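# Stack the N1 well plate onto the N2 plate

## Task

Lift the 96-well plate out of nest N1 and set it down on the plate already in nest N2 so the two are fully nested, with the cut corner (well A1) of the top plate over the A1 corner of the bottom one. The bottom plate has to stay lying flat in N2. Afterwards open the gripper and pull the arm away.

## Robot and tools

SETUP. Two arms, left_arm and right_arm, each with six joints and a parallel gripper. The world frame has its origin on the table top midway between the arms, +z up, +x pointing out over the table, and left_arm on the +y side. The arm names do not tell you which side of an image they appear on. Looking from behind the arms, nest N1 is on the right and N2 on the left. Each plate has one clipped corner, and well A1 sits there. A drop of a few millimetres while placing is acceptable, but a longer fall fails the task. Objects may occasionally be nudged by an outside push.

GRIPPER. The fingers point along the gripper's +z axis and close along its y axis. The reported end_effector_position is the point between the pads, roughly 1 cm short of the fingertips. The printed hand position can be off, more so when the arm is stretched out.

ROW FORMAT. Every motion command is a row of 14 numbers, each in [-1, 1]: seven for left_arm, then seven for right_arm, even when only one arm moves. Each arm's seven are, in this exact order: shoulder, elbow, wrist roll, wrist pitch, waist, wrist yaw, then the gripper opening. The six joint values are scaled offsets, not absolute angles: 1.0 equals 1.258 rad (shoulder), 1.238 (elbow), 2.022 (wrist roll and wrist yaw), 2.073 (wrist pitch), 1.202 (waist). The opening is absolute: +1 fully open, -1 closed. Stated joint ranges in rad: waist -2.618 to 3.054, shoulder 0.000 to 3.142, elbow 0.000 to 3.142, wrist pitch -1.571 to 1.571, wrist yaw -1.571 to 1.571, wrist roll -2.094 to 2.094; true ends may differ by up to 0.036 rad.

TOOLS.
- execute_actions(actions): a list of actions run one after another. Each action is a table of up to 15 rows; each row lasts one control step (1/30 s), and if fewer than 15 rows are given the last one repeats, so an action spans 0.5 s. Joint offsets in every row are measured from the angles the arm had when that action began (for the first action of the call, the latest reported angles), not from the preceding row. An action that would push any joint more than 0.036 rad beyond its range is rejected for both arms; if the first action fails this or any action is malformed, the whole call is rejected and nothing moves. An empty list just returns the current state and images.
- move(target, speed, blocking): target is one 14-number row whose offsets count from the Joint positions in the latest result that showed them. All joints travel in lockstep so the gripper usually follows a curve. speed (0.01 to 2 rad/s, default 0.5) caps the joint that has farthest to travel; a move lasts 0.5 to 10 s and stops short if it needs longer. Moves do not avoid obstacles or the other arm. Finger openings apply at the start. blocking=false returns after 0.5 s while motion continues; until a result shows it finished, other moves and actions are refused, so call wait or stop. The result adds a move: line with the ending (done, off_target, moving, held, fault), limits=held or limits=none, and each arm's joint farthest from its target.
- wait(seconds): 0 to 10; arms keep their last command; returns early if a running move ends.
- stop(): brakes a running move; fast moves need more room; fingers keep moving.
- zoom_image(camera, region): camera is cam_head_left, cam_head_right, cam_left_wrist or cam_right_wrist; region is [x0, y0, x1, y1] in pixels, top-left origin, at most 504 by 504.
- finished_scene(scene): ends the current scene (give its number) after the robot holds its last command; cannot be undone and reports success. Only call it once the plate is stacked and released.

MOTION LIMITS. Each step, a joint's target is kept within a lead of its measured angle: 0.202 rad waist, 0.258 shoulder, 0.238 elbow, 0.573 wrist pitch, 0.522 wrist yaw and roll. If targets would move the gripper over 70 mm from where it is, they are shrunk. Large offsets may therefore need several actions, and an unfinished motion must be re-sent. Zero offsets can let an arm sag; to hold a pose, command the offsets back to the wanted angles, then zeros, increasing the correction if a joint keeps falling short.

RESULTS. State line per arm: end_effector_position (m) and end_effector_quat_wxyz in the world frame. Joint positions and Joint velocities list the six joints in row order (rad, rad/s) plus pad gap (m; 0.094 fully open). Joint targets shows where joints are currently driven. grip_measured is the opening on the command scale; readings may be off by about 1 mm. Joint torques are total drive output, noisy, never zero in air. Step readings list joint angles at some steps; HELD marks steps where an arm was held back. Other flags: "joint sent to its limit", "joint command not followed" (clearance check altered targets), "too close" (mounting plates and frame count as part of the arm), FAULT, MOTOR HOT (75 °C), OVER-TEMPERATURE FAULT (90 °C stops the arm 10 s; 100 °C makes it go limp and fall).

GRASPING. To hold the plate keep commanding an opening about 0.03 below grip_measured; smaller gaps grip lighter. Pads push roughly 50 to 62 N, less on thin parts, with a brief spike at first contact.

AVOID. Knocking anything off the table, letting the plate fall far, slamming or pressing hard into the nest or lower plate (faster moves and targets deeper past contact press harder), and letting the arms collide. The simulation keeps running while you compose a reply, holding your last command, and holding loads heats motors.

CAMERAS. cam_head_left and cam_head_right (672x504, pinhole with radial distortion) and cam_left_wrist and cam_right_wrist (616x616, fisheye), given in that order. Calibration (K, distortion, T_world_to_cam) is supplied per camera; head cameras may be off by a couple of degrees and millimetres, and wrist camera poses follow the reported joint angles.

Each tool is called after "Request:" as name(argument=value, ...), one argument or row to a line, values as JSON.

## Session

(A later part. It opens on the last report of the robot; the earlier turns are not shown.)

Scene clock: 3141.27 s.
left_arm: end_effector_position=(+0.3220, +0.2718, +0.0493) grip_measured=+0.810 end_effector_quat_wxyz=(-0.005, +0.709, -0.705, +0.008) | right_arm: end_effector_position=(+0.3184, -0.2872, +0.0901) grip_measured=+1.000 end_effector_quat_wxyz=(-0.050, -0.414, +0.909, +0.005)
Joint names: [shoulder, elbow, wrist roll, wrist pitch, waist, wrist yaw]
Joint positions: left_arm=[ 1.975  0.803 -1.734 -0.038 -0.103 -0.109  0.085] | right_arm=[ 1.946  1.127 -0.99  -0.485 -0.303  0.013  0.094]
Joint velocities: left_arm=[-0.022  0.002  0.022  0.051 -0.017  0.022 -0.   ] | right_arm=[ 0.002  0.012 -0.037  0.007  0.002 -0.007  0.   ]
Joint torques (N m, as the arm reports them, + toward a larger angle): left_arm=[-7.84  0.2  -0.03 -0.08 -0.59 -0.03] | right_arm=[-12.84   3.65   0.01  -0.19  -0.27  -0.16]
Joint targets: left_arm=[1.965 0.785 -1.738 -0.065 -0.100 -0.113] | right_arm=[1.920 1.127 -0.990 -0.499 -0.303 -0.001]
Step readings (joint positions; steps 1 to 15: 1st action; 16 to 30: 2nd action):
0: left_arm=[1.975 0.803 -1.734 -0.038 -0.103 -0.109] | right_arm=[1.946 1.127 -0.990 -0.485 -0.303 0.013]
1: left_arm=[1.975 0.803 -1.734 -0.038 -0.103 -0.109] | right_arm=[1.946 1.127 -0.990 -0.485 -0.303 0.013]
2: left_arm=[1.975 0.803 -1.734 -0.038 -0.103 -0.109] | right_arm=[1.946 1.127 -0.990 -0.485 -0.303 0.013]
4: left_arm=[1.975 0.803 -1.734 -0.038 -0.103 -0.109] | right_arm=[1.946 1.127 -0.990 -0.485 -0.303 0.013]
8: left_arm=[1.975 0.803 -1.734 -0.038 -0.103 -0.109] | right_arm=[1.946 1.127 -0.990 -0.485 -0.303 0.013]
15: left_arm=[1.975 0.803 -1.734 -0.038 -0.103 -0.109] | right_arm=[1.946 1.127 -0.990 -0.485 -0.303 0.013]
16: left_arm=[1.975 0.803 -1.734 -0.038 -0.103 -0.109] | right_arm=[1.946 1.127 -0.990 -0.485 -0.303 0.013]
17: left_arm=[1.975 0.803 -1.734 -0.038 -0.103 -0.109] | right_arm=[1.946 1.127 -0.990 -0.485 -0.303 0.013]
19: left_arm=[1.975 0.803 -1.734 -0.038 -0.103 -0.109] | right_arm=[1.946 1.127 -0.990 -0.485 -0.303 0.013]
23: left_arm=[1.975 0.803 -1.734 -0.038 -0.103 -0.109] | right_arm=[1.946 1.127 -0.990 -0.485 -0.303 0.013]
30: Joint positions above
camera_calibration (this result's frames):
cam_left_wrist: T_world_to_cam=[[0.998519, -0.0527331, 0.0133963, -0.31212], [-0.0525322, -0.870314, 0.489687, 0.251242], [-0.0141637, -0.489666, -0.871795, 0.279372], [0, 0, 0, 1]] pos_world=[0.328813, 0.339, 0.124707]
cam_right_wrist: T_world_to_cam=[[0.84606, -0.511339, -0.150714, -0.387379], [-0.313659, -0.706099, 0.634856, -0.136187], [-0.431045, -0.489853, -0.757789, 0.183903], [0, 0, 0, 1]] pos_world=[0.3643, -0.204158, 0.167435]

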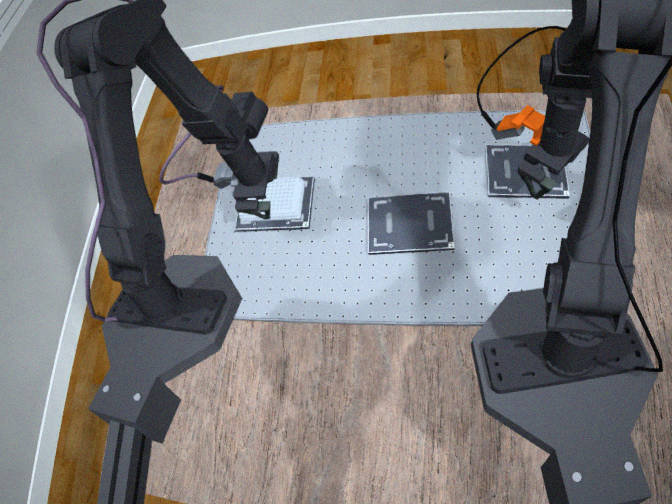

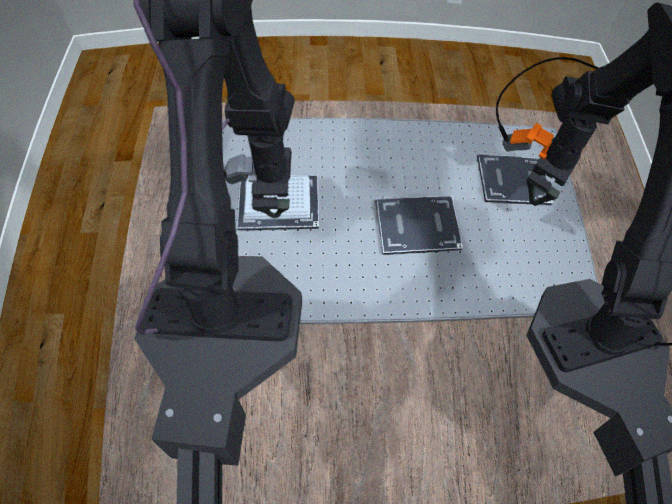

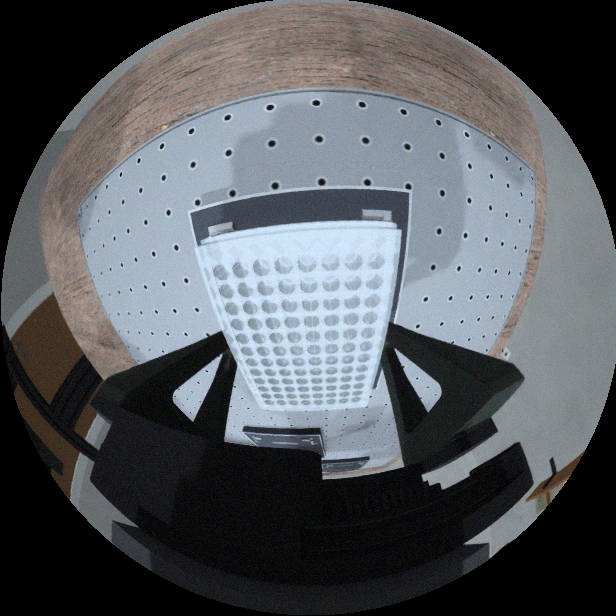

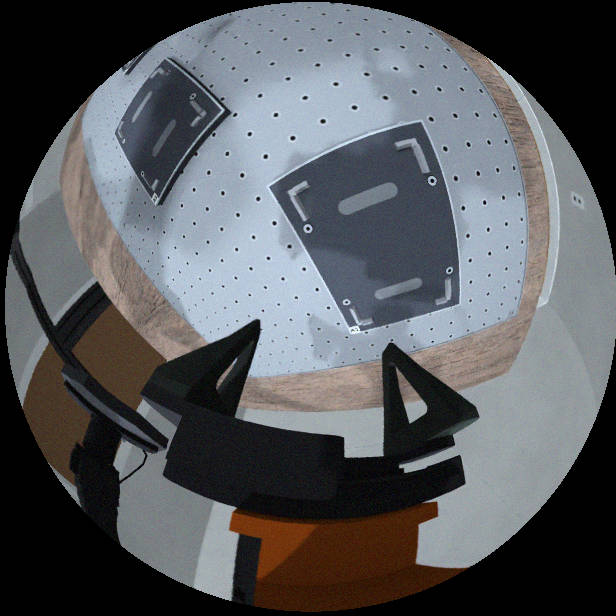

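Request:
execute_actions(
  actions=[
    [[-0.008,-0.0145,-0.002,-0.014,0.0025,-0.002,0.803,-0.0207,0,0,-0.0068,0,-0.0069,1.0]],
    [[-0.008,-0.0145,-0.002,-0.014,0.0025,-0.002,0.803,-0.0207,0,0,-0.0068,0,-0.0069,1.0]],
  ],
)

Request:
zoom_image(
  camera="cam_left_wrist",
  region=[185,175,425,375],
)

Scene clock: 3145.30 s.
left_arm: end_effector_position=(+0.3218, +0.2718, +0.0493) grip_measured=+0.810 end_effector_quat_wxyz=(-0.005, +0.709, -0.705, +0.007) | right_arm: end_effector_position=(+0.3184, -0.2872, +0.0901) grip_measured=+1.000 end_effector_quat_wxyz=(-0.050, -0.414, +0.909, +0.005)
Joint names: [shoulder, elbow, wrist roll, wrist pitch, waist, wrist yaw]
Joint positions: left_arm=[ 1.975  0.803 -1.734 -0.039 -0.103 -0.109  0.085] | right_arm=[ 1.946  1.127 -0.99  -0.485 -0.303  0.013  0.094]
Joint velocities: left_arm=[-0.007 -0.002 -0.037 -0.007 -0.002  0.037  0.   ] | right_arm=[-0.007 -0.007 -0.051 -0.037  0.007 -0.051  0.   ]
Joint torques (N m, as the arm reports them, + toward a larger angle): left_arm=[-7.85  0.19 -0.03 -0.1  -0.59 -0.03] | right_arm=[-12.82   3.62   0.01  -0.2   -0.28  -0.17]
Joint targets: left_arm=[1.965 0.785 -1.738 -0.068 -0.100 -0.113] | right_arm=[1.920 1.127 -0.990 -0.499 -0.303 -0.001]
Step readings (joint positions; steps 1 to 15: 1st action; 16 to 30: 2nd action):
0: left_arm=[1.975 0.803 -1.734 -0.038 -0.103 -0.109] | right_arm=[1.946 1.127 -0.990 -0.485 -0.303 0.013]
1: left_arm=[1.975 0.803 -1.734 -0.038 -0.103 -0.109] | right_arm=[1.946 1.127 -0.990 -0.485 -0.303 0.013]
2: left_arm=[1.975 0.803 -1.734 -0.038 -0.103 -0.109] | right_arm=[1.946 1.127 -0.990 -0.485 -0.303 0.013]
4: left_arm=[1.975 0.803 -1.734 -0.038 -0.103 -0.109] | right_arm=[1.946 1.127 -0.990 -0.485 -0.303 0.013]
8: left_arm=[1.975 0.803 -1.734 -0.038 -0.103 -0.109] | right_arm=[1.946 1.127 -0.990 -0.485 -0.303 0.013]
15: left_arm=[1.975 0.803 -1.734 -0.038 -0.103 -0.109] | right_arm=[1.946 1.127 -0.990 -0.485 -0.303 0.013]
16: left_arm=[1.975 0.803 -1.734 -0.039 -0.103 -0.109] | right_arm=[1.946 1.127 -0.990 -0.485 -0.303 0.013]
17: left_arm=[1.975 0.803 -1.734 -0.039 -0.103 -0.109] | right_arm=[1.946 1.127 -0.990 -0.485 -0.303 0.013]
19: left_arm=[1.975 0.803 -1.734 -0.039 -0.103 -0.109] | right_arm=[1.946 1.127 -0.990 -0.485 -0.303 0.013]
23: left_arm=[1.975 0.803 -1.734 -0.039 -0.103 -0.109] | right_arm=[1.946 1.127 -0.990 -0.485 -0.303 0.013]
30: Joint positions above
camera_calibration (this result's frames):
cam_left_wrist: T_world_to_cam=[[0.998524, -0.052818, 0.0126423, -0.311874], [-0.0522382, -0.870369, 0.489622, 0.251183], [-0.0148574, -0.48956, -0.871843, 0.279578], [0, 0, 0, 1]] pos_world=[0.328689, 0.33902, 0.124706]
cam_right_wrist: T_world_to_cam=[[0.84606, -0.511339, -0.150714, -0.387379], [-0.313659, -0.706099, 0.634856, -0.136187], [-0.431045, -0.489853, -0.757789, 0.183903], [0, 0, 0, 1]] pos_world=[0.3643, -0.204158, 0.167435]

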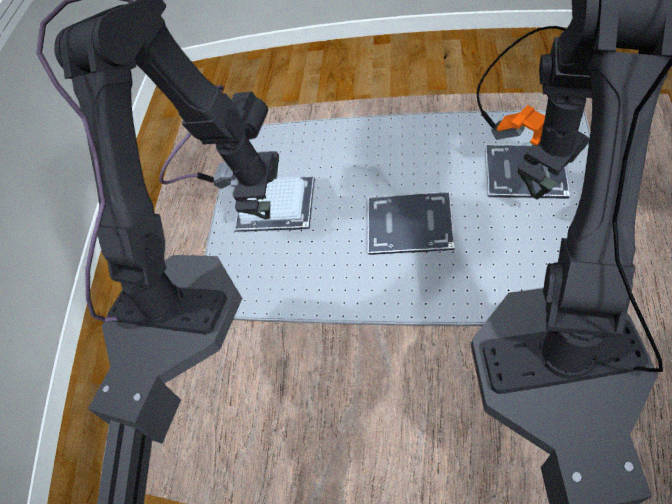

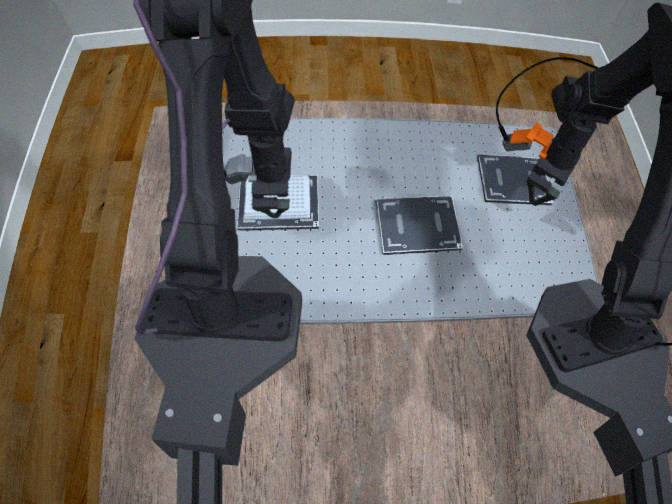

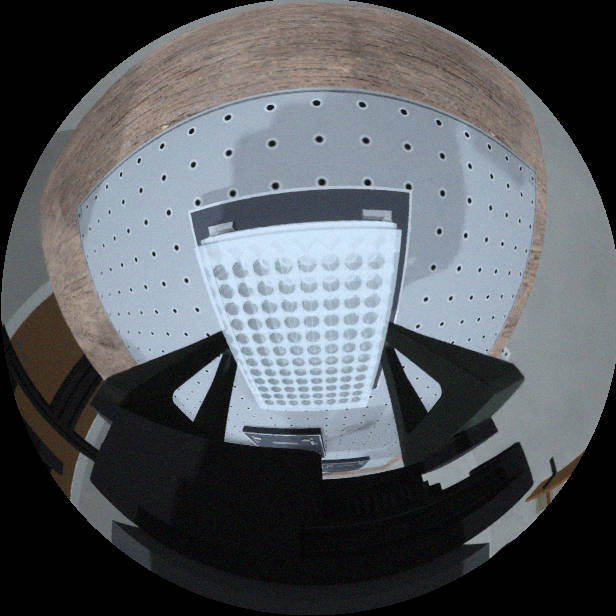

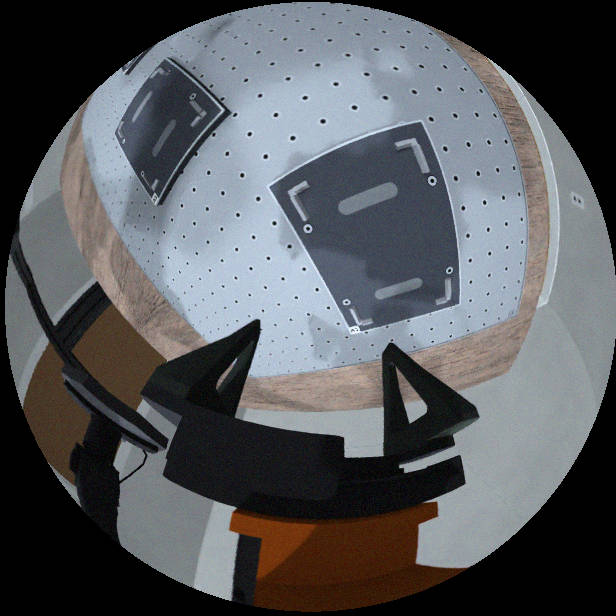

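Region (185, 175, 425, 375) of cam_left_wrist's 616x616 image, scaled by 2.100, with more detail than that image has.

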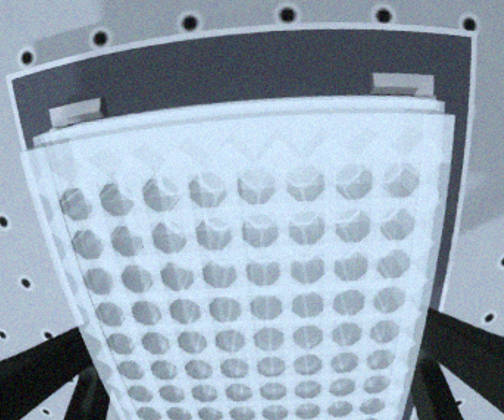

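Request:
execute_actions(
  actions=[
    [[-0.008,-0.0145,-0.002,0.004,0.0025,-0.002,0.803,-0.0207,0,0,-0.0068,0,-0.0069,1.0]],
    [[-0.008,-0.0145,-0.002,0.004,0.0025,-0.002,0.803,-0.0207,0,0,-0.0068,0,-0.0069,1.0]],
  ],
)

Scene clock: 3211.83 s.
left_arm: end_effector_position=(+0.3220, +0.2717, +0.0493) grip_measured=+0.810 end_effector_quat_wxyz=(-0.005, +0.709, -0.705, +0.008) | right_arm: end_effector_position=(+0.3184, -0.2872, +0.0901) grip_measured=+1.000 end_effector_quat_wxyz=(-0.050, -0.414, +0.909, +0.005)
Joint names: [shoulder, elbow, wrist roll, wrist pitch, waist, wrist yaw]
Joint positions: left_arm=[ 1.975  0.803 -1.734 -0.038 -0.103 -0.109  0.085] | right_arm=[ 1.946  1.127 -0.99  -0.485 -0.303  0.013  0.094]
Joint velocities: left_arm=[-0.002  0.002  0.066  0.007 -0.007 -0.066  0.001] | right_arm=[-0.012 -0.012  0.007 -0.051  0.012 -0.066  0.   ]
Joint torques (N m, as the arm reports them, + toward a larger angle): left_arm=[-7.85  0.2  -0.03  0.26 -0.59 -0.03] | right_arm=[-12.83   3.63   0.01  -0.19  -0.27  -0.16]
Joint targets: left_arm=[1.965 0.785 -1.738 -0.029 -0.100 -0.113] | right_arm=[1.920 1.127 -0.990 -0.499 -0.303 -0.001]
Step readings (joint positions; steps 1 to 15: 1st action; 16 to 30: 2nd action):
0: left_arm=[1.975 0.803 -1.734 -0.039 -0.103 -0.109] | right_arm=[1.946 1.127 -0.990 -0.485 -0.303 0.013]
1: left_arm=[1.975 0.803 -1.734 -0.038 -0.103 -0.109] | right_arm=[1.946 1.127 -0.990 -0.485 -0.303 0.013]
2: left_arm=[1.975 0.803 -1.734 -0.038 -0.103 -0.109] | right_arm=[1.946 1.127 -0.990 -0.485 -0.303 0.013]
4: left_arm=[1.975 0.803 -1.734 -0.038 -0.103 -0.109] | right_arm=[1.946 1.127 -0.990 -0.485 -0.303 0.013]
8: left_arm=[1.975 0.803 -1.734 -0.038 -0.103 -0.109] | right_arm=[1.946 1.127 -0.990 -0.485 -0.303 0.013]
15: left_arm=[1.975 0.803 -1.734 -0.038 -0.103 -0.109] | right_arm=[1.946 1.127 -0.990 -0.485 -0.303 0.013]
16: left_arm=[1.975 0.803 -1.734 -0.038 -0.103 -0.109] | right_arm=[1.946 1.127 -0.990 -0.485 -0.303 0.013]
17: left_arm=[1.975 0.803 -1.734 -0.038 -0.103 -0.109] | right_arm=[1.946 1.127 -0.990 -0.485 -0.303 0.013]
19: left_arm=[1.975 0.803 -1.734 -0.038 -0.103 -0.109] | right_arm=[1.946 1.127 -0.990 -0.485 -0.303 0.013]
23: left_arm=[1.975 0.803 -1.734 -0.038 -0.103 -0.109] | right_arm=[1.946 1.127 -0.990 -0.485 -0.303 0.013]
30: Joint positions above
camera_calibration (this result's frames):
cam_left_wrist: T_world_to_cam=[[0.998516, -0.0526906, 0.0137733, -0.312243], [-0.0526792, -0.870287, 0.48972, 0.251272], [-0.0138169, -0.489719, -0.871771, 0.27927], [0, 0, 0, 1]] pos_world=[0.328875, 0.33899, 0.124707]
cam_right_wrist: T_world_to_cam=[[0.84606, -0.511339, -0.150714, -0.387379], [-0.313659, -0.706099, 0.634856, -0.136187], [-0.431045, -0.489853, -0.757789, 0.183903], [0, 0, 0, 1]] pos_world=[0.3643, -0.204158, 0.167435]

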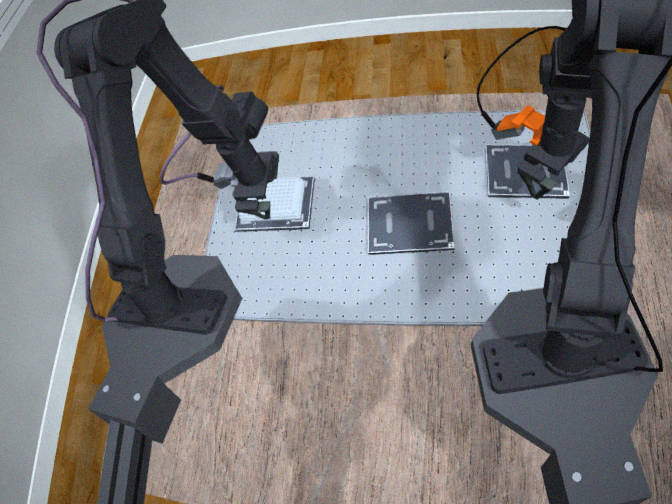

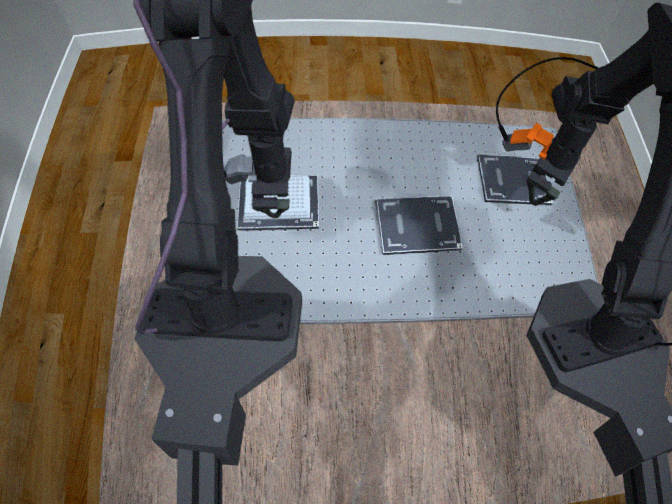

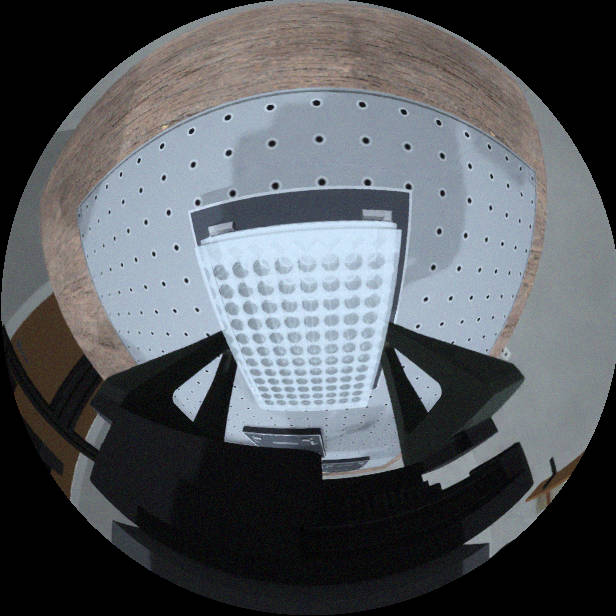

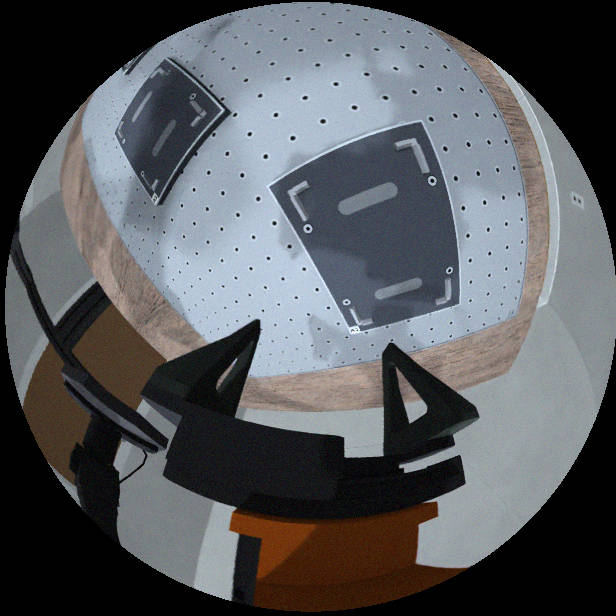

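Request:
execute_actions(
  actions=[
    [[-0.008,-0.0145,-0.002,0.005,0.0025,-0.002,0.803,-0.0207,0,0,-0.0068,0,-0.0069,1.0]],
    [[-0.008,-0.0145,-0.002,0.005,0.0025,-0.002,0.803,-0.0207,0,0,-0.0068,0,-0.0069,1.0]],
  ],
)

Scene clock: 3216.50 s.
left_arm: end_effector_position=(+0.3220, +0.2717, +0.0493) grip_measured=+0.810 end_effector_quat_wxyz=(-0.005, +0.709, -0.705, +0.008) | right_arm: end_effector_position=(+0.3184, -0.2872, +0.0901) grip_measured=+1.000 end_effector_quat_wxyz=(-0.050, -0.414, +0.909, +0.005)
Joint names: [shoulder, elbow, wrist roll, wrist pitch, waist, wrist yaw]
Joint positions: left_arm=[ 1.975  0.803 -1.734 -0.038 -0.103 -0.109  0.085] | right_arm=[ 1.946  1.127 -0.99  -0.485 -0.303  0.013  0.094]
Joint velocities: left_arm=[-0.022 -0.007 -0.066 -0.095  0.012 -0.022 -0.   ] | right_arm=[-0.002  0.002 -0.022 -0.022  0.022  0.022  0.   ]
Joint torques (N m, as the arm reports them, + toward a larger angle): left_arm=[-7.85  0.2  -0.03  0.28 -0.58 -0.03] | right_arm=[-12.83   3.67   0.01  -0.2   -0.25  -0.16]
Joint targets: left_arm=[1.965 0.785 -1.738 -0.027 -0.100 -0.113] | right_arm=[1.920 1.127 -0.990 -0.499 -0.303 -0.001]
Step readings (joint positions; steps 1 to 15: 1st action; 16 to 30: 2nd action):
0: left_arm=[1.975 0.803 -1.734 -0.038 -0.103 -0.109] | right_arm=[1.946 1.127 -0.990 -0.485 -0.303 0.013]
1: left_arm=[1.975 0.803 -1.734 -0.038 -0.103 -0.109] | right_arm=[1.946 1.127 -0.990 -0.485 -0.303 0.013]
2: left_arm=[1.975 0.803 -1.734 -0.038 -0.103 -0.109] | right_arm=[1.946 1.127 -0.990 -0.485 -0.303 0.013]
4: left_arm=[1.975 0.803 -1.734 -0.038 -0.103 -0.109] | right_arm=[1.946 1.127 -0.990 -0.485 -0.303 0.013]
8: left_arm=[1.975 0.803 -1.734 -0.038 -0.103 -0.109] | right_arm=[1.946 1.127 -0.990 -0.485 -0.303 0.013]
15: left_arm=[1.975 0.803 -1.734 -0.038 -0.103 -0.109] | right_arm=[1.946 1.127 -0.990 -0.485 -0.303 0.013]
16: left_arm=[1.975 0.803 -1.734 -0.038 -0.103 -0.109] | right_arm=[1.946 1.127 -0.990 -0.485 -0.303 0.013]
17: left_arm=[1.975 0.803 -1.734 -0.038 -0.103 -0.109] | right_arm=[1.946 1.127 -0.990 -0.485 -0.303 0.013]
19: left_arm=[1.975 0.803 -1.734 -0.038 -0.103 -0.109] | right_arm=[1.946 1.127 -0.990 -0.485 -0.303 0.013]
23: left_arm=[1.975 0.803 -1.734 -0.038 -0.103 -0.109] | right_arm=[1.946 1.127 -0.990 -0.485 -0.303 0.013]
30: Joint positions above
camera_calibration (this result's frames):
cam_left_wrist: T_world_to_cam=[[0.998516, -0.0526906, 0.0137733, -0.312243], [-0.0526792, -0.870287, 0.48972, 0.251272], [-0.0138169, -0.489719, -0.871771, 0.27927], [0, 0, 0, 1]] pos_world=[0.328875, 0.33899, 0.124707]
cam_right_wrist: T_world_to_cam=[[0.84606, -0.511339, -0.150714, -0.387379], [-0.313659, -0.706099, 0.634856, -0.136187], [-0.431045, -0.489853, -0.757789, 0.183903], [0, 0, 0, 1]] pos_world=[0.3643, -0.204158, 0.167435]

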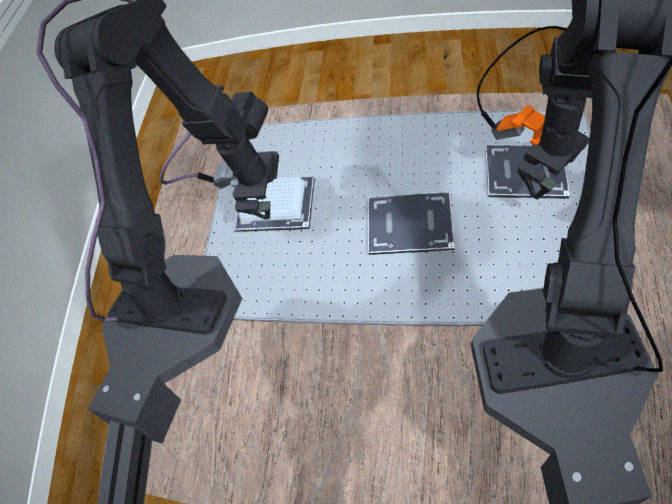

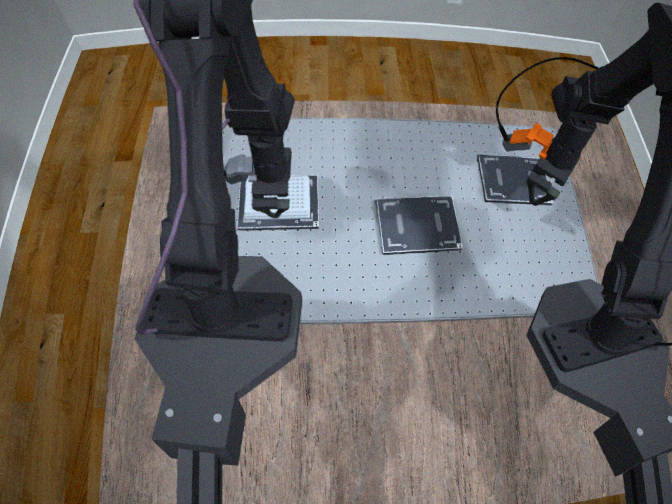

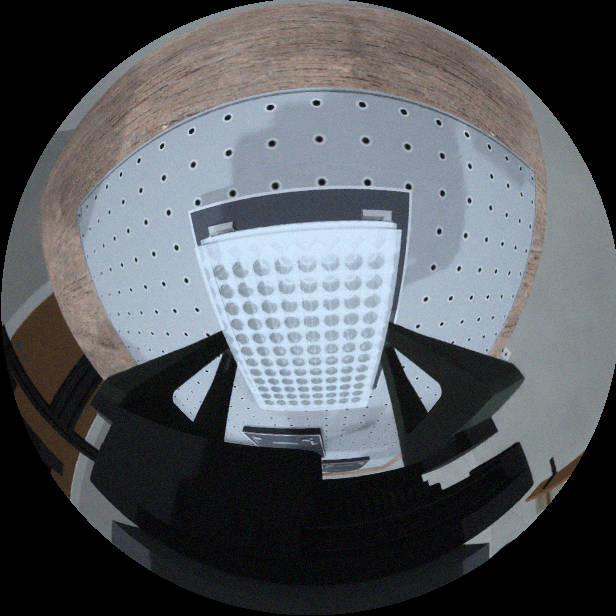

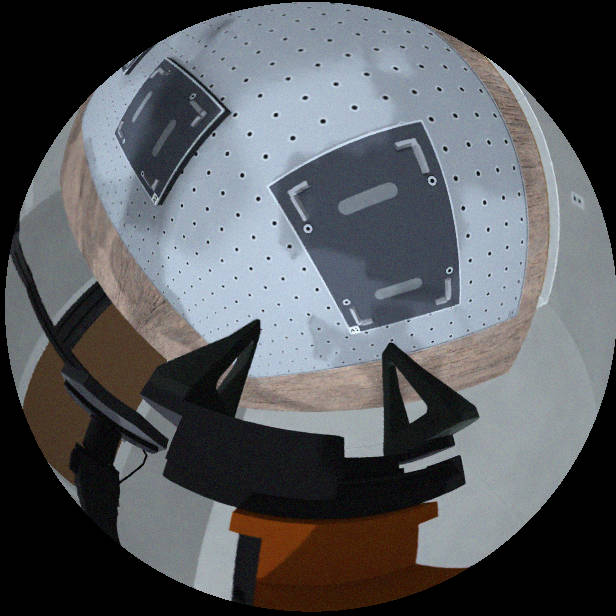

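Request:
execute_actions(
  actions=[
    [[-0.008,-0.0145,-0.002,0.006,0.0025,-0.002,0.803,-0.0207,0,0,-0.0068,0,-0.0069,1.0]],
  ],
)

Request:
zoom_image(
  camera="cam_left_wrist",
  region=[185,175,425,375],
)

Scene clock: 3219.63 s.
left_arm: end_effector_position=(+0.3221, +0.2717, +0.0493) grip_measured=+0.810 end_effector_quat_wxyz=(-0.005, +0.709, -0.705, +0.008) | right_arm: end_effector_position=(+0.3184, -0.2872, +0.0901) grip_measured=+1.000 end_effector_quat_wxyz=(-0.050, -0.414, +0.909, +0.005)
Joint names: [shoulder, elbow, wrist roll, wrist pitch, waist, wrist yaw]
Joint positions: left_arm=[ 1.975  0.803 -1.734 -0.037 -0.103 -0.109  0.085] | right_arm=[ 1.946  1.127 -0.99  -0.485 -0.303  0.013  0.094]
Joint velocities: left_arm=[-0.007 -0.017 -0.051 -0.022 -0.012  0.051 -0.001] | right_arm=[ 0.012  0.007 -0.022 -0.037  0.007  0.037  0.   ]
Joint torques (N m, as the arm reports them, + toward a larger angle): left_arm=[-7.84  0.21 -0.03  0.3  -0.59 -0.03] | right_arm=[-12.81   3.62   0.01  -0.19  -0.25  -0.16]
Joint targets: left_arm=[1.965 0.785 -1.738 -0.025 -0.100 -0.113] | right_arm=[1.920 1.127 -0.990 -0.499 -0.303 -0.001]
Step readings (joint positions):
0: left_arm=[1.975 0.803 -1.734 -0.038 -0.103 -0.109] | right_arm=[1.946 1.127 -0.990 -0.485 -0.303 0.013]
1: left_arm=[1.975 0.803 -1.734 -0.037 -0.103 -0.109] | right_arm=[1.946 1.127 -0.990 -0.485 -0.303 0.013]
2: left_arm=[1.975 0.803 -1.734 -0.037 -0.103 -0.109] | right_arm=[1.946 1.127 -0.990 -0.485 -0.303 0.013]
4: left_arm=[1.975 0.803 -1.734 -0.037 -0.103 -0.109] | right_arm=[1.946 1.127 -0.990 -0.485 -0.303 0.013]
8: left_arm=[1.975 0.803 -1.734 -0.037 -0.103 -0.109] | right_arm=[1.946 1.127 -0.990 -0.485 -0.303 0.013]
15: Joint positions above
camera_calibration (this result's frames):
cam_left_wrist: T_world_to_cam=[[0.998513, -0.0526481, 0.0141503, -0.312366], [-0.0528262, -0.87026, 0.489753, 0.251301], [-0.0134701, -0.489772, -0.871747, 0.279167], [0, 0, 0, 1]] pos_world=[0.328938, 0.33898, 0.124707]
cam_right_wrist: T_world_to_cam=[[0.84606, -0.511339, -0.150714, -0.387379], [-0.313659, -0.706099, 0.634856, -0.136187], [-0.431045, -0.489853, -0.757789, 0.183903], [0, 0, 0, 1]] pos_world=[0.3643, -0.204158, 0.167435]

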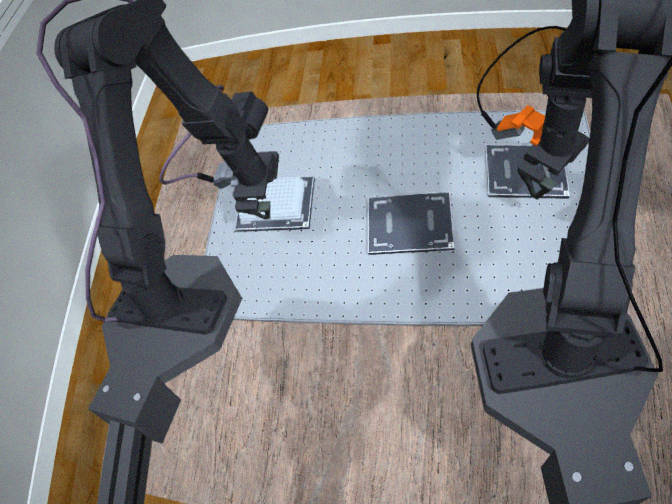

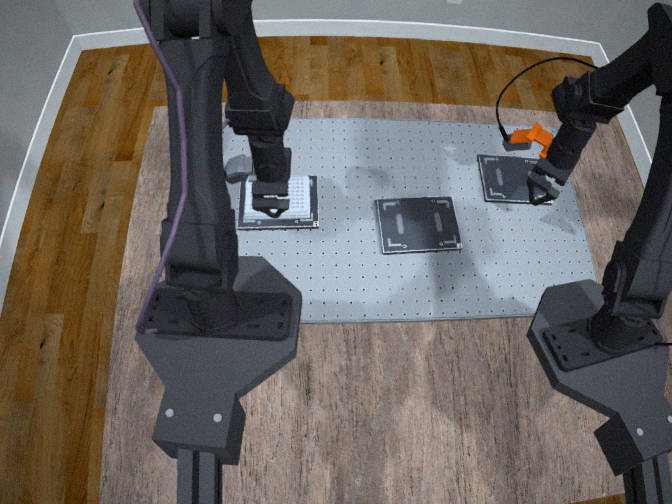

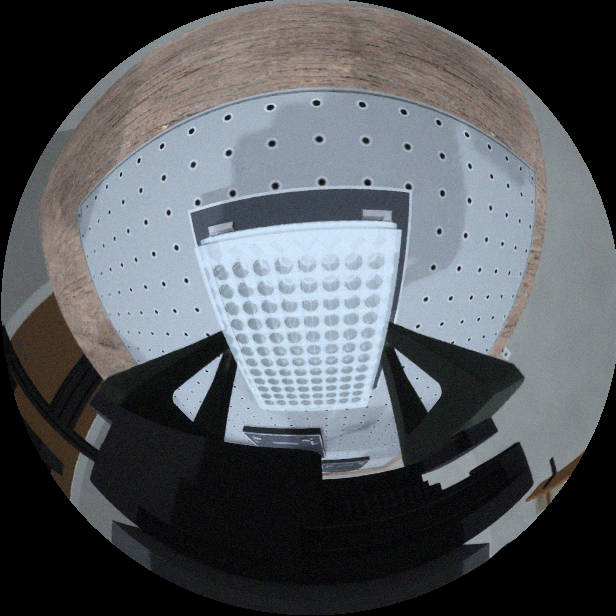

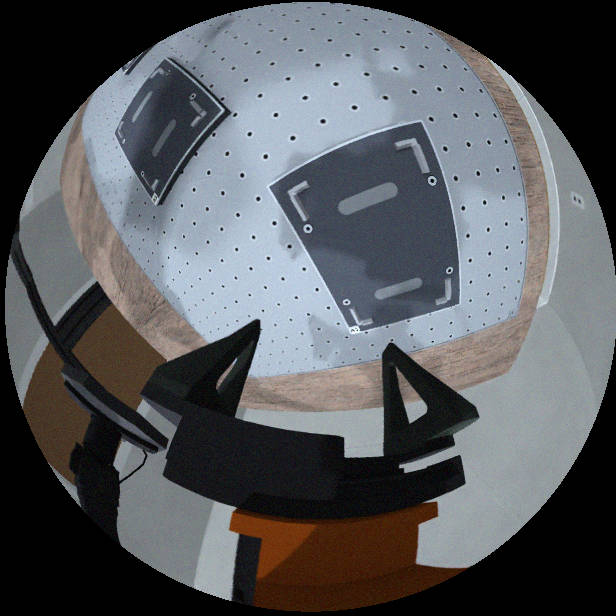

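Region (185, 175, 425, 375) of cam_left_wrist's 616x616 image, scaled by 2.100, with more detail than that image has.

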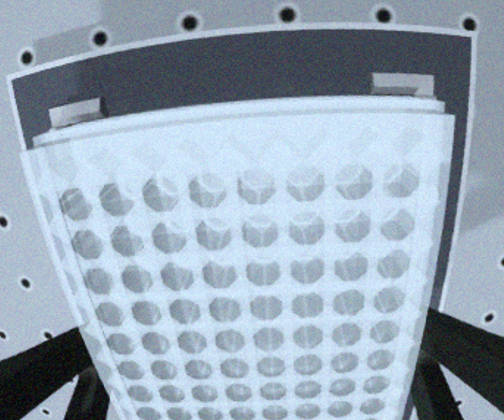

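Request:
execute_actions(
  actions=[
    [[-0.008,-0.0145,-0.002,0.006,0.0025,-0.002,0.803,-0.0207,0,0,-0.0068,0,-0.0069,1.0]],
    [[-0.008,-0.0145,-0.002,0.006,0.0025,-0.002,0.803,-0.0207,0,0,-0.0068,0,-0.0069,1.0]],
    [[-0.008,-0.0145,-0.002,0.0063,0.0025,-0.002,0.803,-0.0207,0,0,-0.0068,0,-0.0069,1.0]],
    [[-0.008,-0.0145,-0.002,0.0063,0.0025,-0.002,0.803,-0.0207,0,0,-0.0068,0,-0.0069,1.0]],
  ],
)

Request:
zoom_image(
  camera="cam_left_wrist",
  region=[185,175,425,375],
)

Scene clock: 3226.30 s.
left_arm: end_effector_position=(+0.3221, +0.2717, +0.0493) grip_measured=+0.810 end_effector_quat_wxyz=(-0.005, +0.709, -0.705, +0.008) | right_arm: end_effector_position=(+0.3184, -0.2872, +0.0901) grip_measured=+1.000 end_effector_quat_wxyz=(-0.050, -0.414, +0.909, +0.005)
Joint names: [shoulder, elbow, wrist roll, wrist pitch, waist, wrist yaw]
Joint positions: left_arm=[ 1.975  0.803 -1.734 -0.037 -0.103 -0.109  0.085] | right_arm=[ 1.946  1.127 -0.99  -0.485 -0.303  0.013  0.094]
Joint velocities: left_arm=[ 0.012  0.012 -0.022 -0.051 -0.017 -0.007 -0.001] | right_arm=[ 0.007  0.007 -0.007 -0.066 -0.002  0.022  0.   ]
Joint torques (N m, as the arm reports them, + toward a larger angle): left_arm=[-7.85  0.2  -0.03  0.3  -0.59 -0.03] | right_arm=[-12.85   3.63   0.01  -0.2   -0.25  -0.16]
Joint targets: left_arm=[1.965 0.785 -1.738 -0.024 -0.100 -0.113] | right_arm=[1.920 1.127 -0.990 -0.499 -0.303 -0.001]
Step readings (joint positions; steps 1 to 15: 1st action; 16 to 30: 2nd action; 31 to 45: 3rd action; 46 to 60: 4th action):
0: left_arm=[1.975 0.803 -1.734 -0.037 -0.103 -0.109] | right_arm=[1.946 1.127 -0.990 -0.485 -0.303 0.013]
1: left_arm=[1.975 0.803 -1.734 -0.037 -0.103 -0.109] | right_arm=[1.946 1.127 -0.990 -0.485 -0.303 0.013]
2: left_arm=[1.975 0.803 -1.734 -0.037 -0.103 -0.109] | right_arm=[1.946 1.127 -0.990 -0.485 -0.303 0.013]
4: left_arm=[1.975 0.803 -1.734 -0.037 -0.103 -0.109] | right_arm=[1.946 1.127 -0.990 -0.485 -0.303 0.013]
8: left_arm=[1.975 0.803 -1.734 -0.037 -0.103 -0.109] | right_arm=[1.946 1.127 -0.990 -0.485 -0.303 0.013]
15: left_arm=[1.975 0.803 -1.734 -0.037 -0.103 -0.109] | right_arm=[1.946 1.127 -0.990 -0.485 -0.303 0.013]
16: left_arm=[1.975 0.803 -1.734 -0.037 -0.103 -0.109] | right_arm=[1.946 1.127 -0.990 -0.485 -0.303 0.013]
17: left_arm=[1.975 0.803 -1.734 -0.037 -0.103 -0.109] | right_arm=[1.946 1.127 -0.990 -0.485 -0.303 0.013]
19: left_arm=[1.975 0.803 -1.734 -0.037 -0.103 -0.109] | right_arm=[1.946 1.127 -0.990 -0.485 -0.303 0.013]
23: left_arm=[1.975 0.803 -1.734 -0.037 -0.103 -0.109] | right_arm=[1.946 1.127 -0.990 -0.485 -0.303 0.013]
30: left_arm=[1.975 0.803 -1.734 -0.037 -0.103 -0.109] | right_arm=[1.946 1.127 -0.990 -0.485 -0.303 0.013]
31: left_arm=[1.975 0.803 -1.734 -0.037 -0.103 -0.109] | right_arm=[1.946 1.127 -0.990 -0.485 -0.303 0.013]
32: left_arm=[1.975 0.803 -1.734 -0.037 -0.103 -0.109] | right_arm=[1.946 1.127 -0.990 -0.485 -0.303 0.013]
34: left_arm=[1.975 0.803 -1.734 -0.037 -0.103 -0.109] | right_arm=[1.946 1.127 -0.990 -0.485 -0.303 0.013]
38: left_arm=[1.975 0.803 -1.734 -0.037 -0.103 -0.109] | right_arm=[1.946 1.127 -0.990 -0.485 -0.303 0.013]
45: left_arm=[1.975 0.803 -1.734 -0.037 -0.103 -0.109] | right_arm=[1.946 1.127 -0.990 -0.485 -0.303 0.013]
46: left_arm=[1.975 0.803 -1.734 -0.037 -0.103 -0.109] | right_arm=[1.946 1.127 -0.990 -0.485 -0.303 0.013]
47: left_arm=[1.975 0.803 -1.734 -0.037 -0.103 -0.109] | right_arm=[1.946 1.127 -0.990 -0.485 -0.303 0.013]
49: left_arm=[1.975 0.803 -1.734 -0.037 -0.103 -0.109] | right_arm=[1.946 1.127 -0.990 -0.485 -0.303 0.013]
53: left_arm=[1.975 0.803 -1.734 -0.037 -0.103 -0.109] | right_arm=[1.946 1.127 -0.990 -0.485 -0.303 0.013]
60: Joint positions above
camera_calibration (this result's frames):
cam_left_wrist: T_world_to_cam=[[0.998513, -0.0526481, 0.0141503, -0.312366], [-0.0528262, -0.87026, 0.489753, 0.251301], [-0.0134701, -0.489772, -0.871747, 0.279167], [0, 0, 0, 1]] pos_world=[0.328938, 0.33898, 0.124707]
cam_right_wrist: T_world_to_cam=[[0.84606, -0.511339, -0.150714, -0.387379], [-0.313659, -0.706099, 0.634856, -0.136187], [-0.431045, -0.489853, -0.757789, 0.183903], [0, 0, 0, 1]] pos_world=[0.3643, -0.204158, 0.167435]

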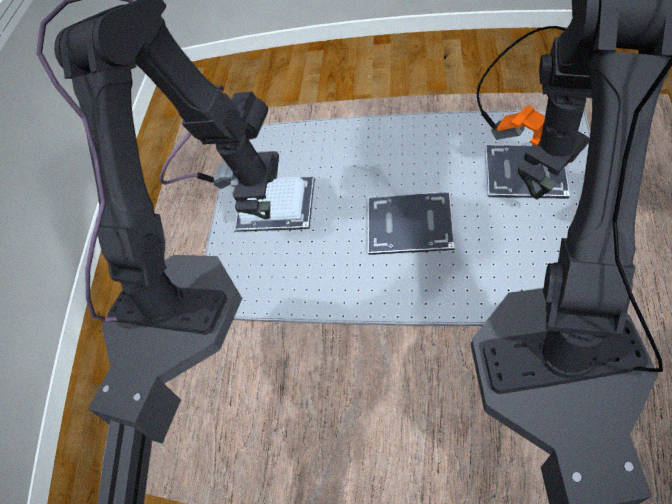

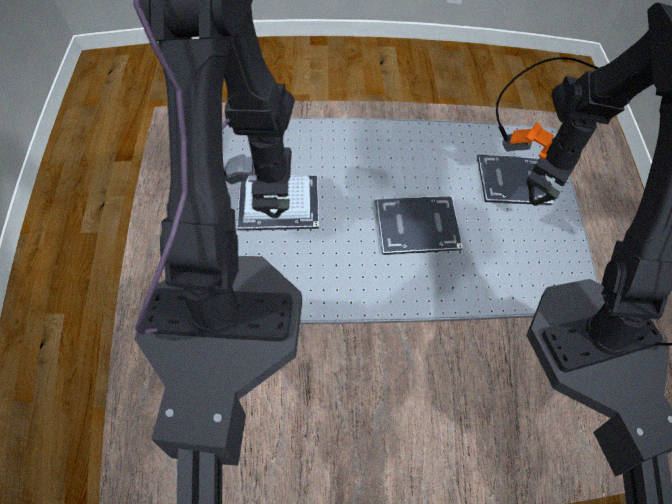

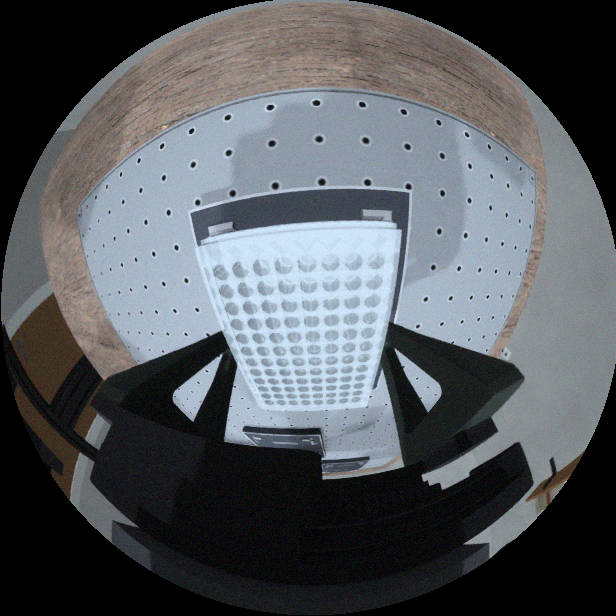

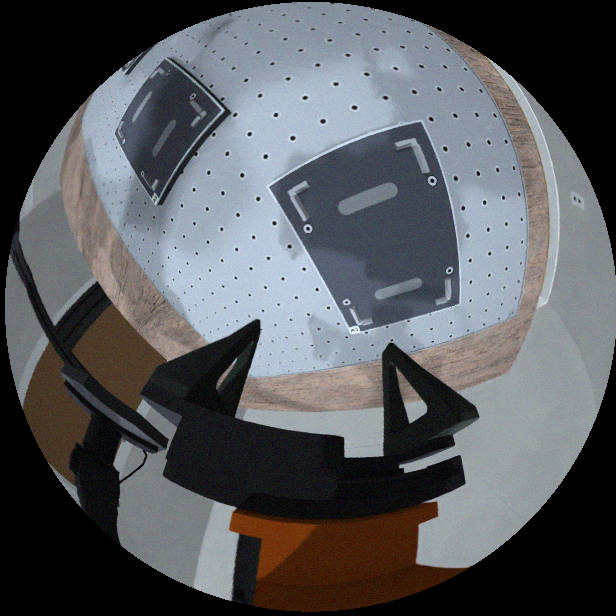

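Region (185, 175, 425, 375) of cam_left_wrist's 616x616 image, scaled by 2.100, with more detail than that image has.

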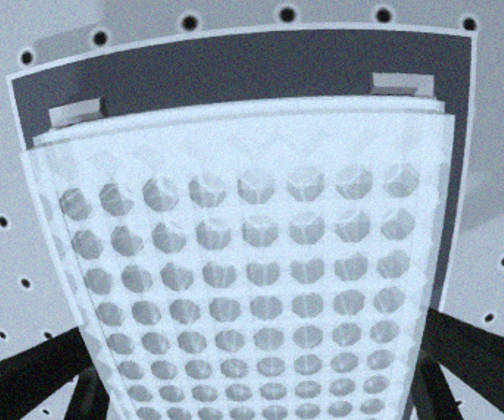

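Request:
execute_actions(
  actions=[
    [[-0.008,-0.0145,-0.002,0.007,0.0025,-0.002,0.803,-0.0207,0,0,-0.0068,0,-0.0069,1.0]],
    [[-0.008,-0.0145,-0.002,0.007,0.0025,-0.002,0.803,-0.0207,0,0,-0.0068,0,-0.0069,1.0]],
  ],
)

Scene clock: 3235.63 s.
left_arm: end_effector_position=(+0.3221, +0.2717, +0.0493) grip_measured=+0.810 end_effector_quat_wxyz=(-0.005, +0.709, -0.705, +0.008) | right_arm: end_effector_position=(+0.3184, -0.2872, +0.0901) grip_measured=+1.000 end_effector_quat_wxyz=(-0.050, -0.414, +0.909, +0.005)
Joint names: [shoulder, elbow, wrist roll, wrist pitch, waist, wrist yaw]
Joint positions: left_arm=[ 1.975  0.803 -1.734 -0.037 -0.103 -0.109  0.085] | right_arm=[ 1.946  1.127 -0.99  -0.485 -0.303  0.013  0.094]
Joint velocities: left_arm=[ 0.017 -0.017 -0.051 -0.095  0.002 -0.037  0.   ] | right_arm=[-0.017 -0.002 -0.081  0.051  0.002  0.066  0.   ]
Joint torques (N m, as the arm reports them, + toward a larger angle): left_arm=[-7.85  0.2  -0.03  0.31 -0.58 -0.03] | right_arm=[-12.85   3.66   0.01  -0.19  -0.26  -0.16]
Joint targets: left_arm=[1.965 0.785 -1.738 -0.023 -0.100 -0.113] | right_arm=[1.920 1.127 -0.990 -0.499 -0.303 -0.001]
Step readings (joint positions; steps 1 to 15: 1st action; 16 to 30: 2nd action):
0: left_arm=[1.975 0.803 -1.734 -0.037 -0.103 -0.109] | right_arm=[1.946 1.127 -0.990 -0.485 -0.303 0.013]
1: left_arm=[1.975 0.803 -1.734 -0.037 -0.103 -0.109] | right_arm=[1.946 1.127 -0.990 -0.485 -0.303 0.013]
2: left_arm=[1.975 0.803 -1.734 -0.037 -0.103 -0.109] | right_arm=[1.946 1.127 -0.990 -0.485 -0.303 0.013]
4: left_arm=[1.975 0.803 -1.734 -0.037 -0.103 -0.109] | right_arm=[1.946 1.127 -0.990 -0.485 -0.303 0.013]
8: left_arm=[1.975 0.803 -1.734 -0.037 -0.103 -0.109] | right_arm=[1.946 1.127 -0.990 -0.485 -0.303 0.013]
15: left_arm=[1.975 0.803 -1.734 -0.037 -0.103 -0.109] | right_arm=[1.946 1.127 -0.990 -0.485 -0.303 0.013]
16: left_arm=[1.975 0.803 -1.734 -0.037 -0.103 -0.109] | right_arm=[1.946 1.127 -0.990 -0.485 -0.303 0.013]
17: left_arm=[1.975 0.803 -1.734 -0.037 -0.103 -0.109] | right_arm=[1.946 1.127 -0.990 -0.485 -0.303 0.013]
19: left_arm=[1.975 0.803 -1.734 -0.037 -0.103 -0.109] | right_arm=[1.946 1.127 -0.990 -0.485 -0.303 0.013]
23: left_arm=[1.975 0.803 -1.734 -0.037 -0.103 -0.109] | right_arm=[1.946 1.127 -0.990 -0.485 -0.303 0.013]
30: Joint positions above
camera_calibration (this result's frames):
cam_left_wrist: T_world_to_cam=[[0.998513, -0.0526481, 0.0141503, -0.312366], [-0.0528262, -0.87026, 0.489753, 0.251301], [-0.0134701, -0.489772, -0.871747, 0.279167], [0, 0, 0, 1]] pos_world=[0.328938, 0.33898, 0.124707]
cam_right_wrist: T_world_to_cam=[[0.84606, -0.511339, -0.150714, -0.387379], [-0.313659, -0.706099, 0.634856, -0.136187], [-0.431045, -0.489853, -0.757789, 0.183903], [0, 0, 0, 1]] pos_world=[0.3643, -0.204158, 0.167435]

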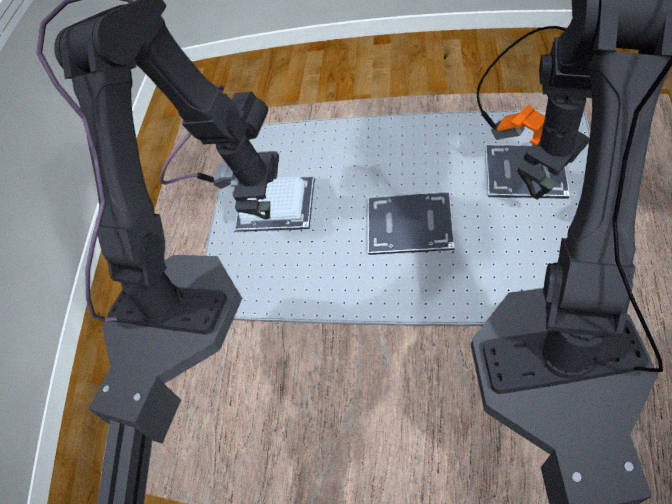

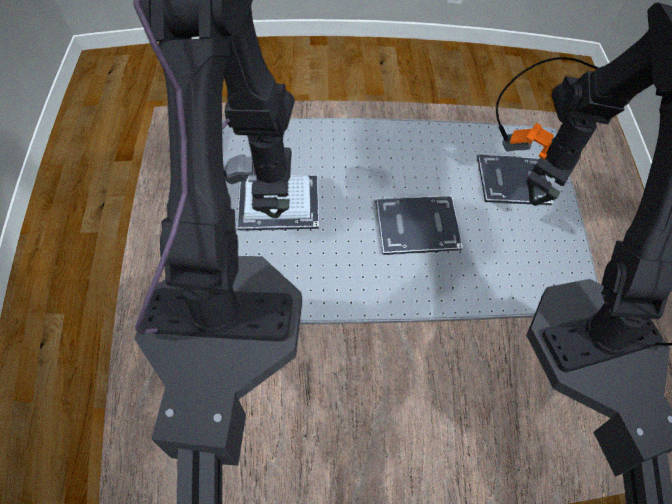

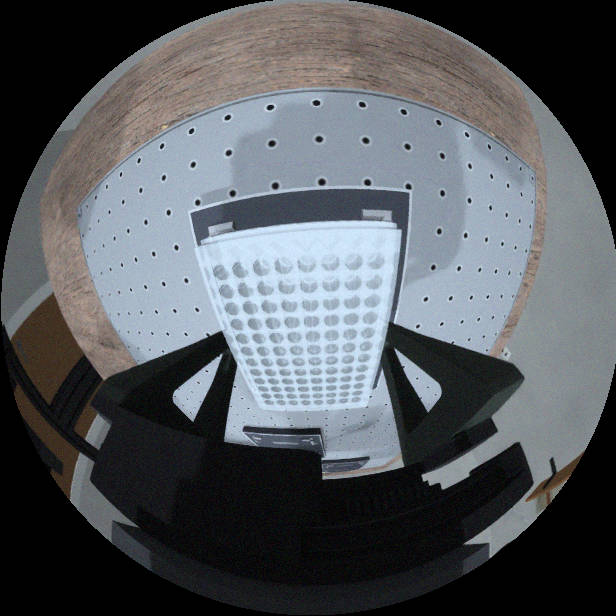

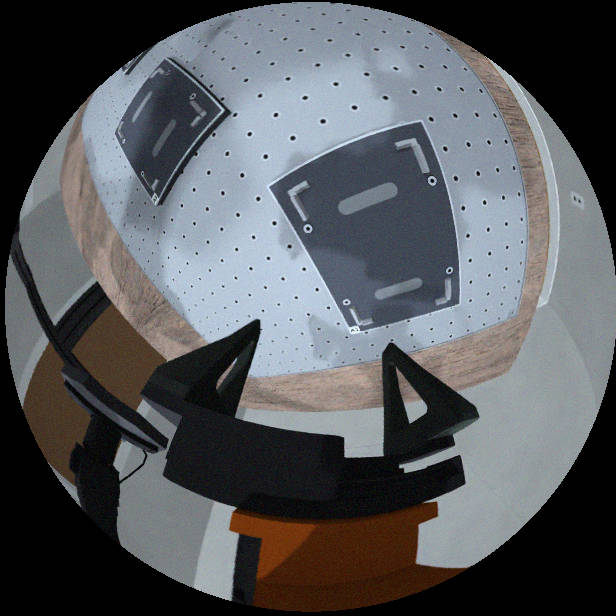

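Request:
zoom_image(
  camera="cam_left_wrist",
  region=[185,215,245,275],
)

Request:
zoom_image(
  camera="cam_left_wrist",
  region=[360,200,420,260],
)

Region (185, 215, 245, 275) of cam_left_wrist's 616x616 image, scaled by 8.400, with more detail than that image has.

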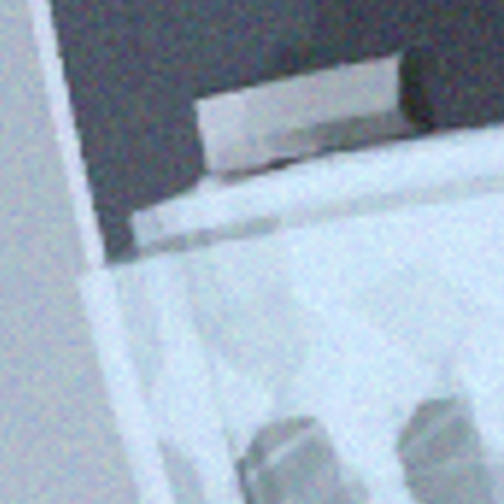

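Region (360, 200, 420, 260) of cam_left_wrist's 616x616 image, scaled by 8.400, with more detail than that image has.

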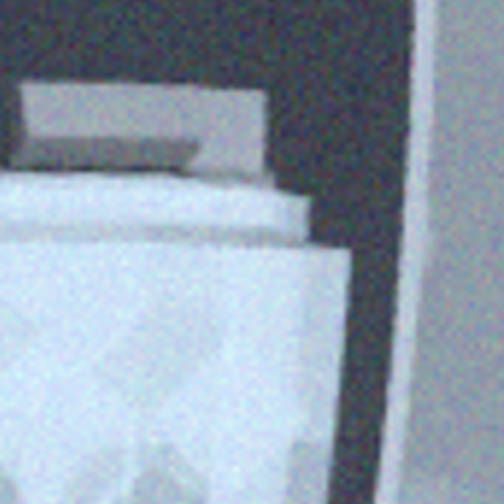

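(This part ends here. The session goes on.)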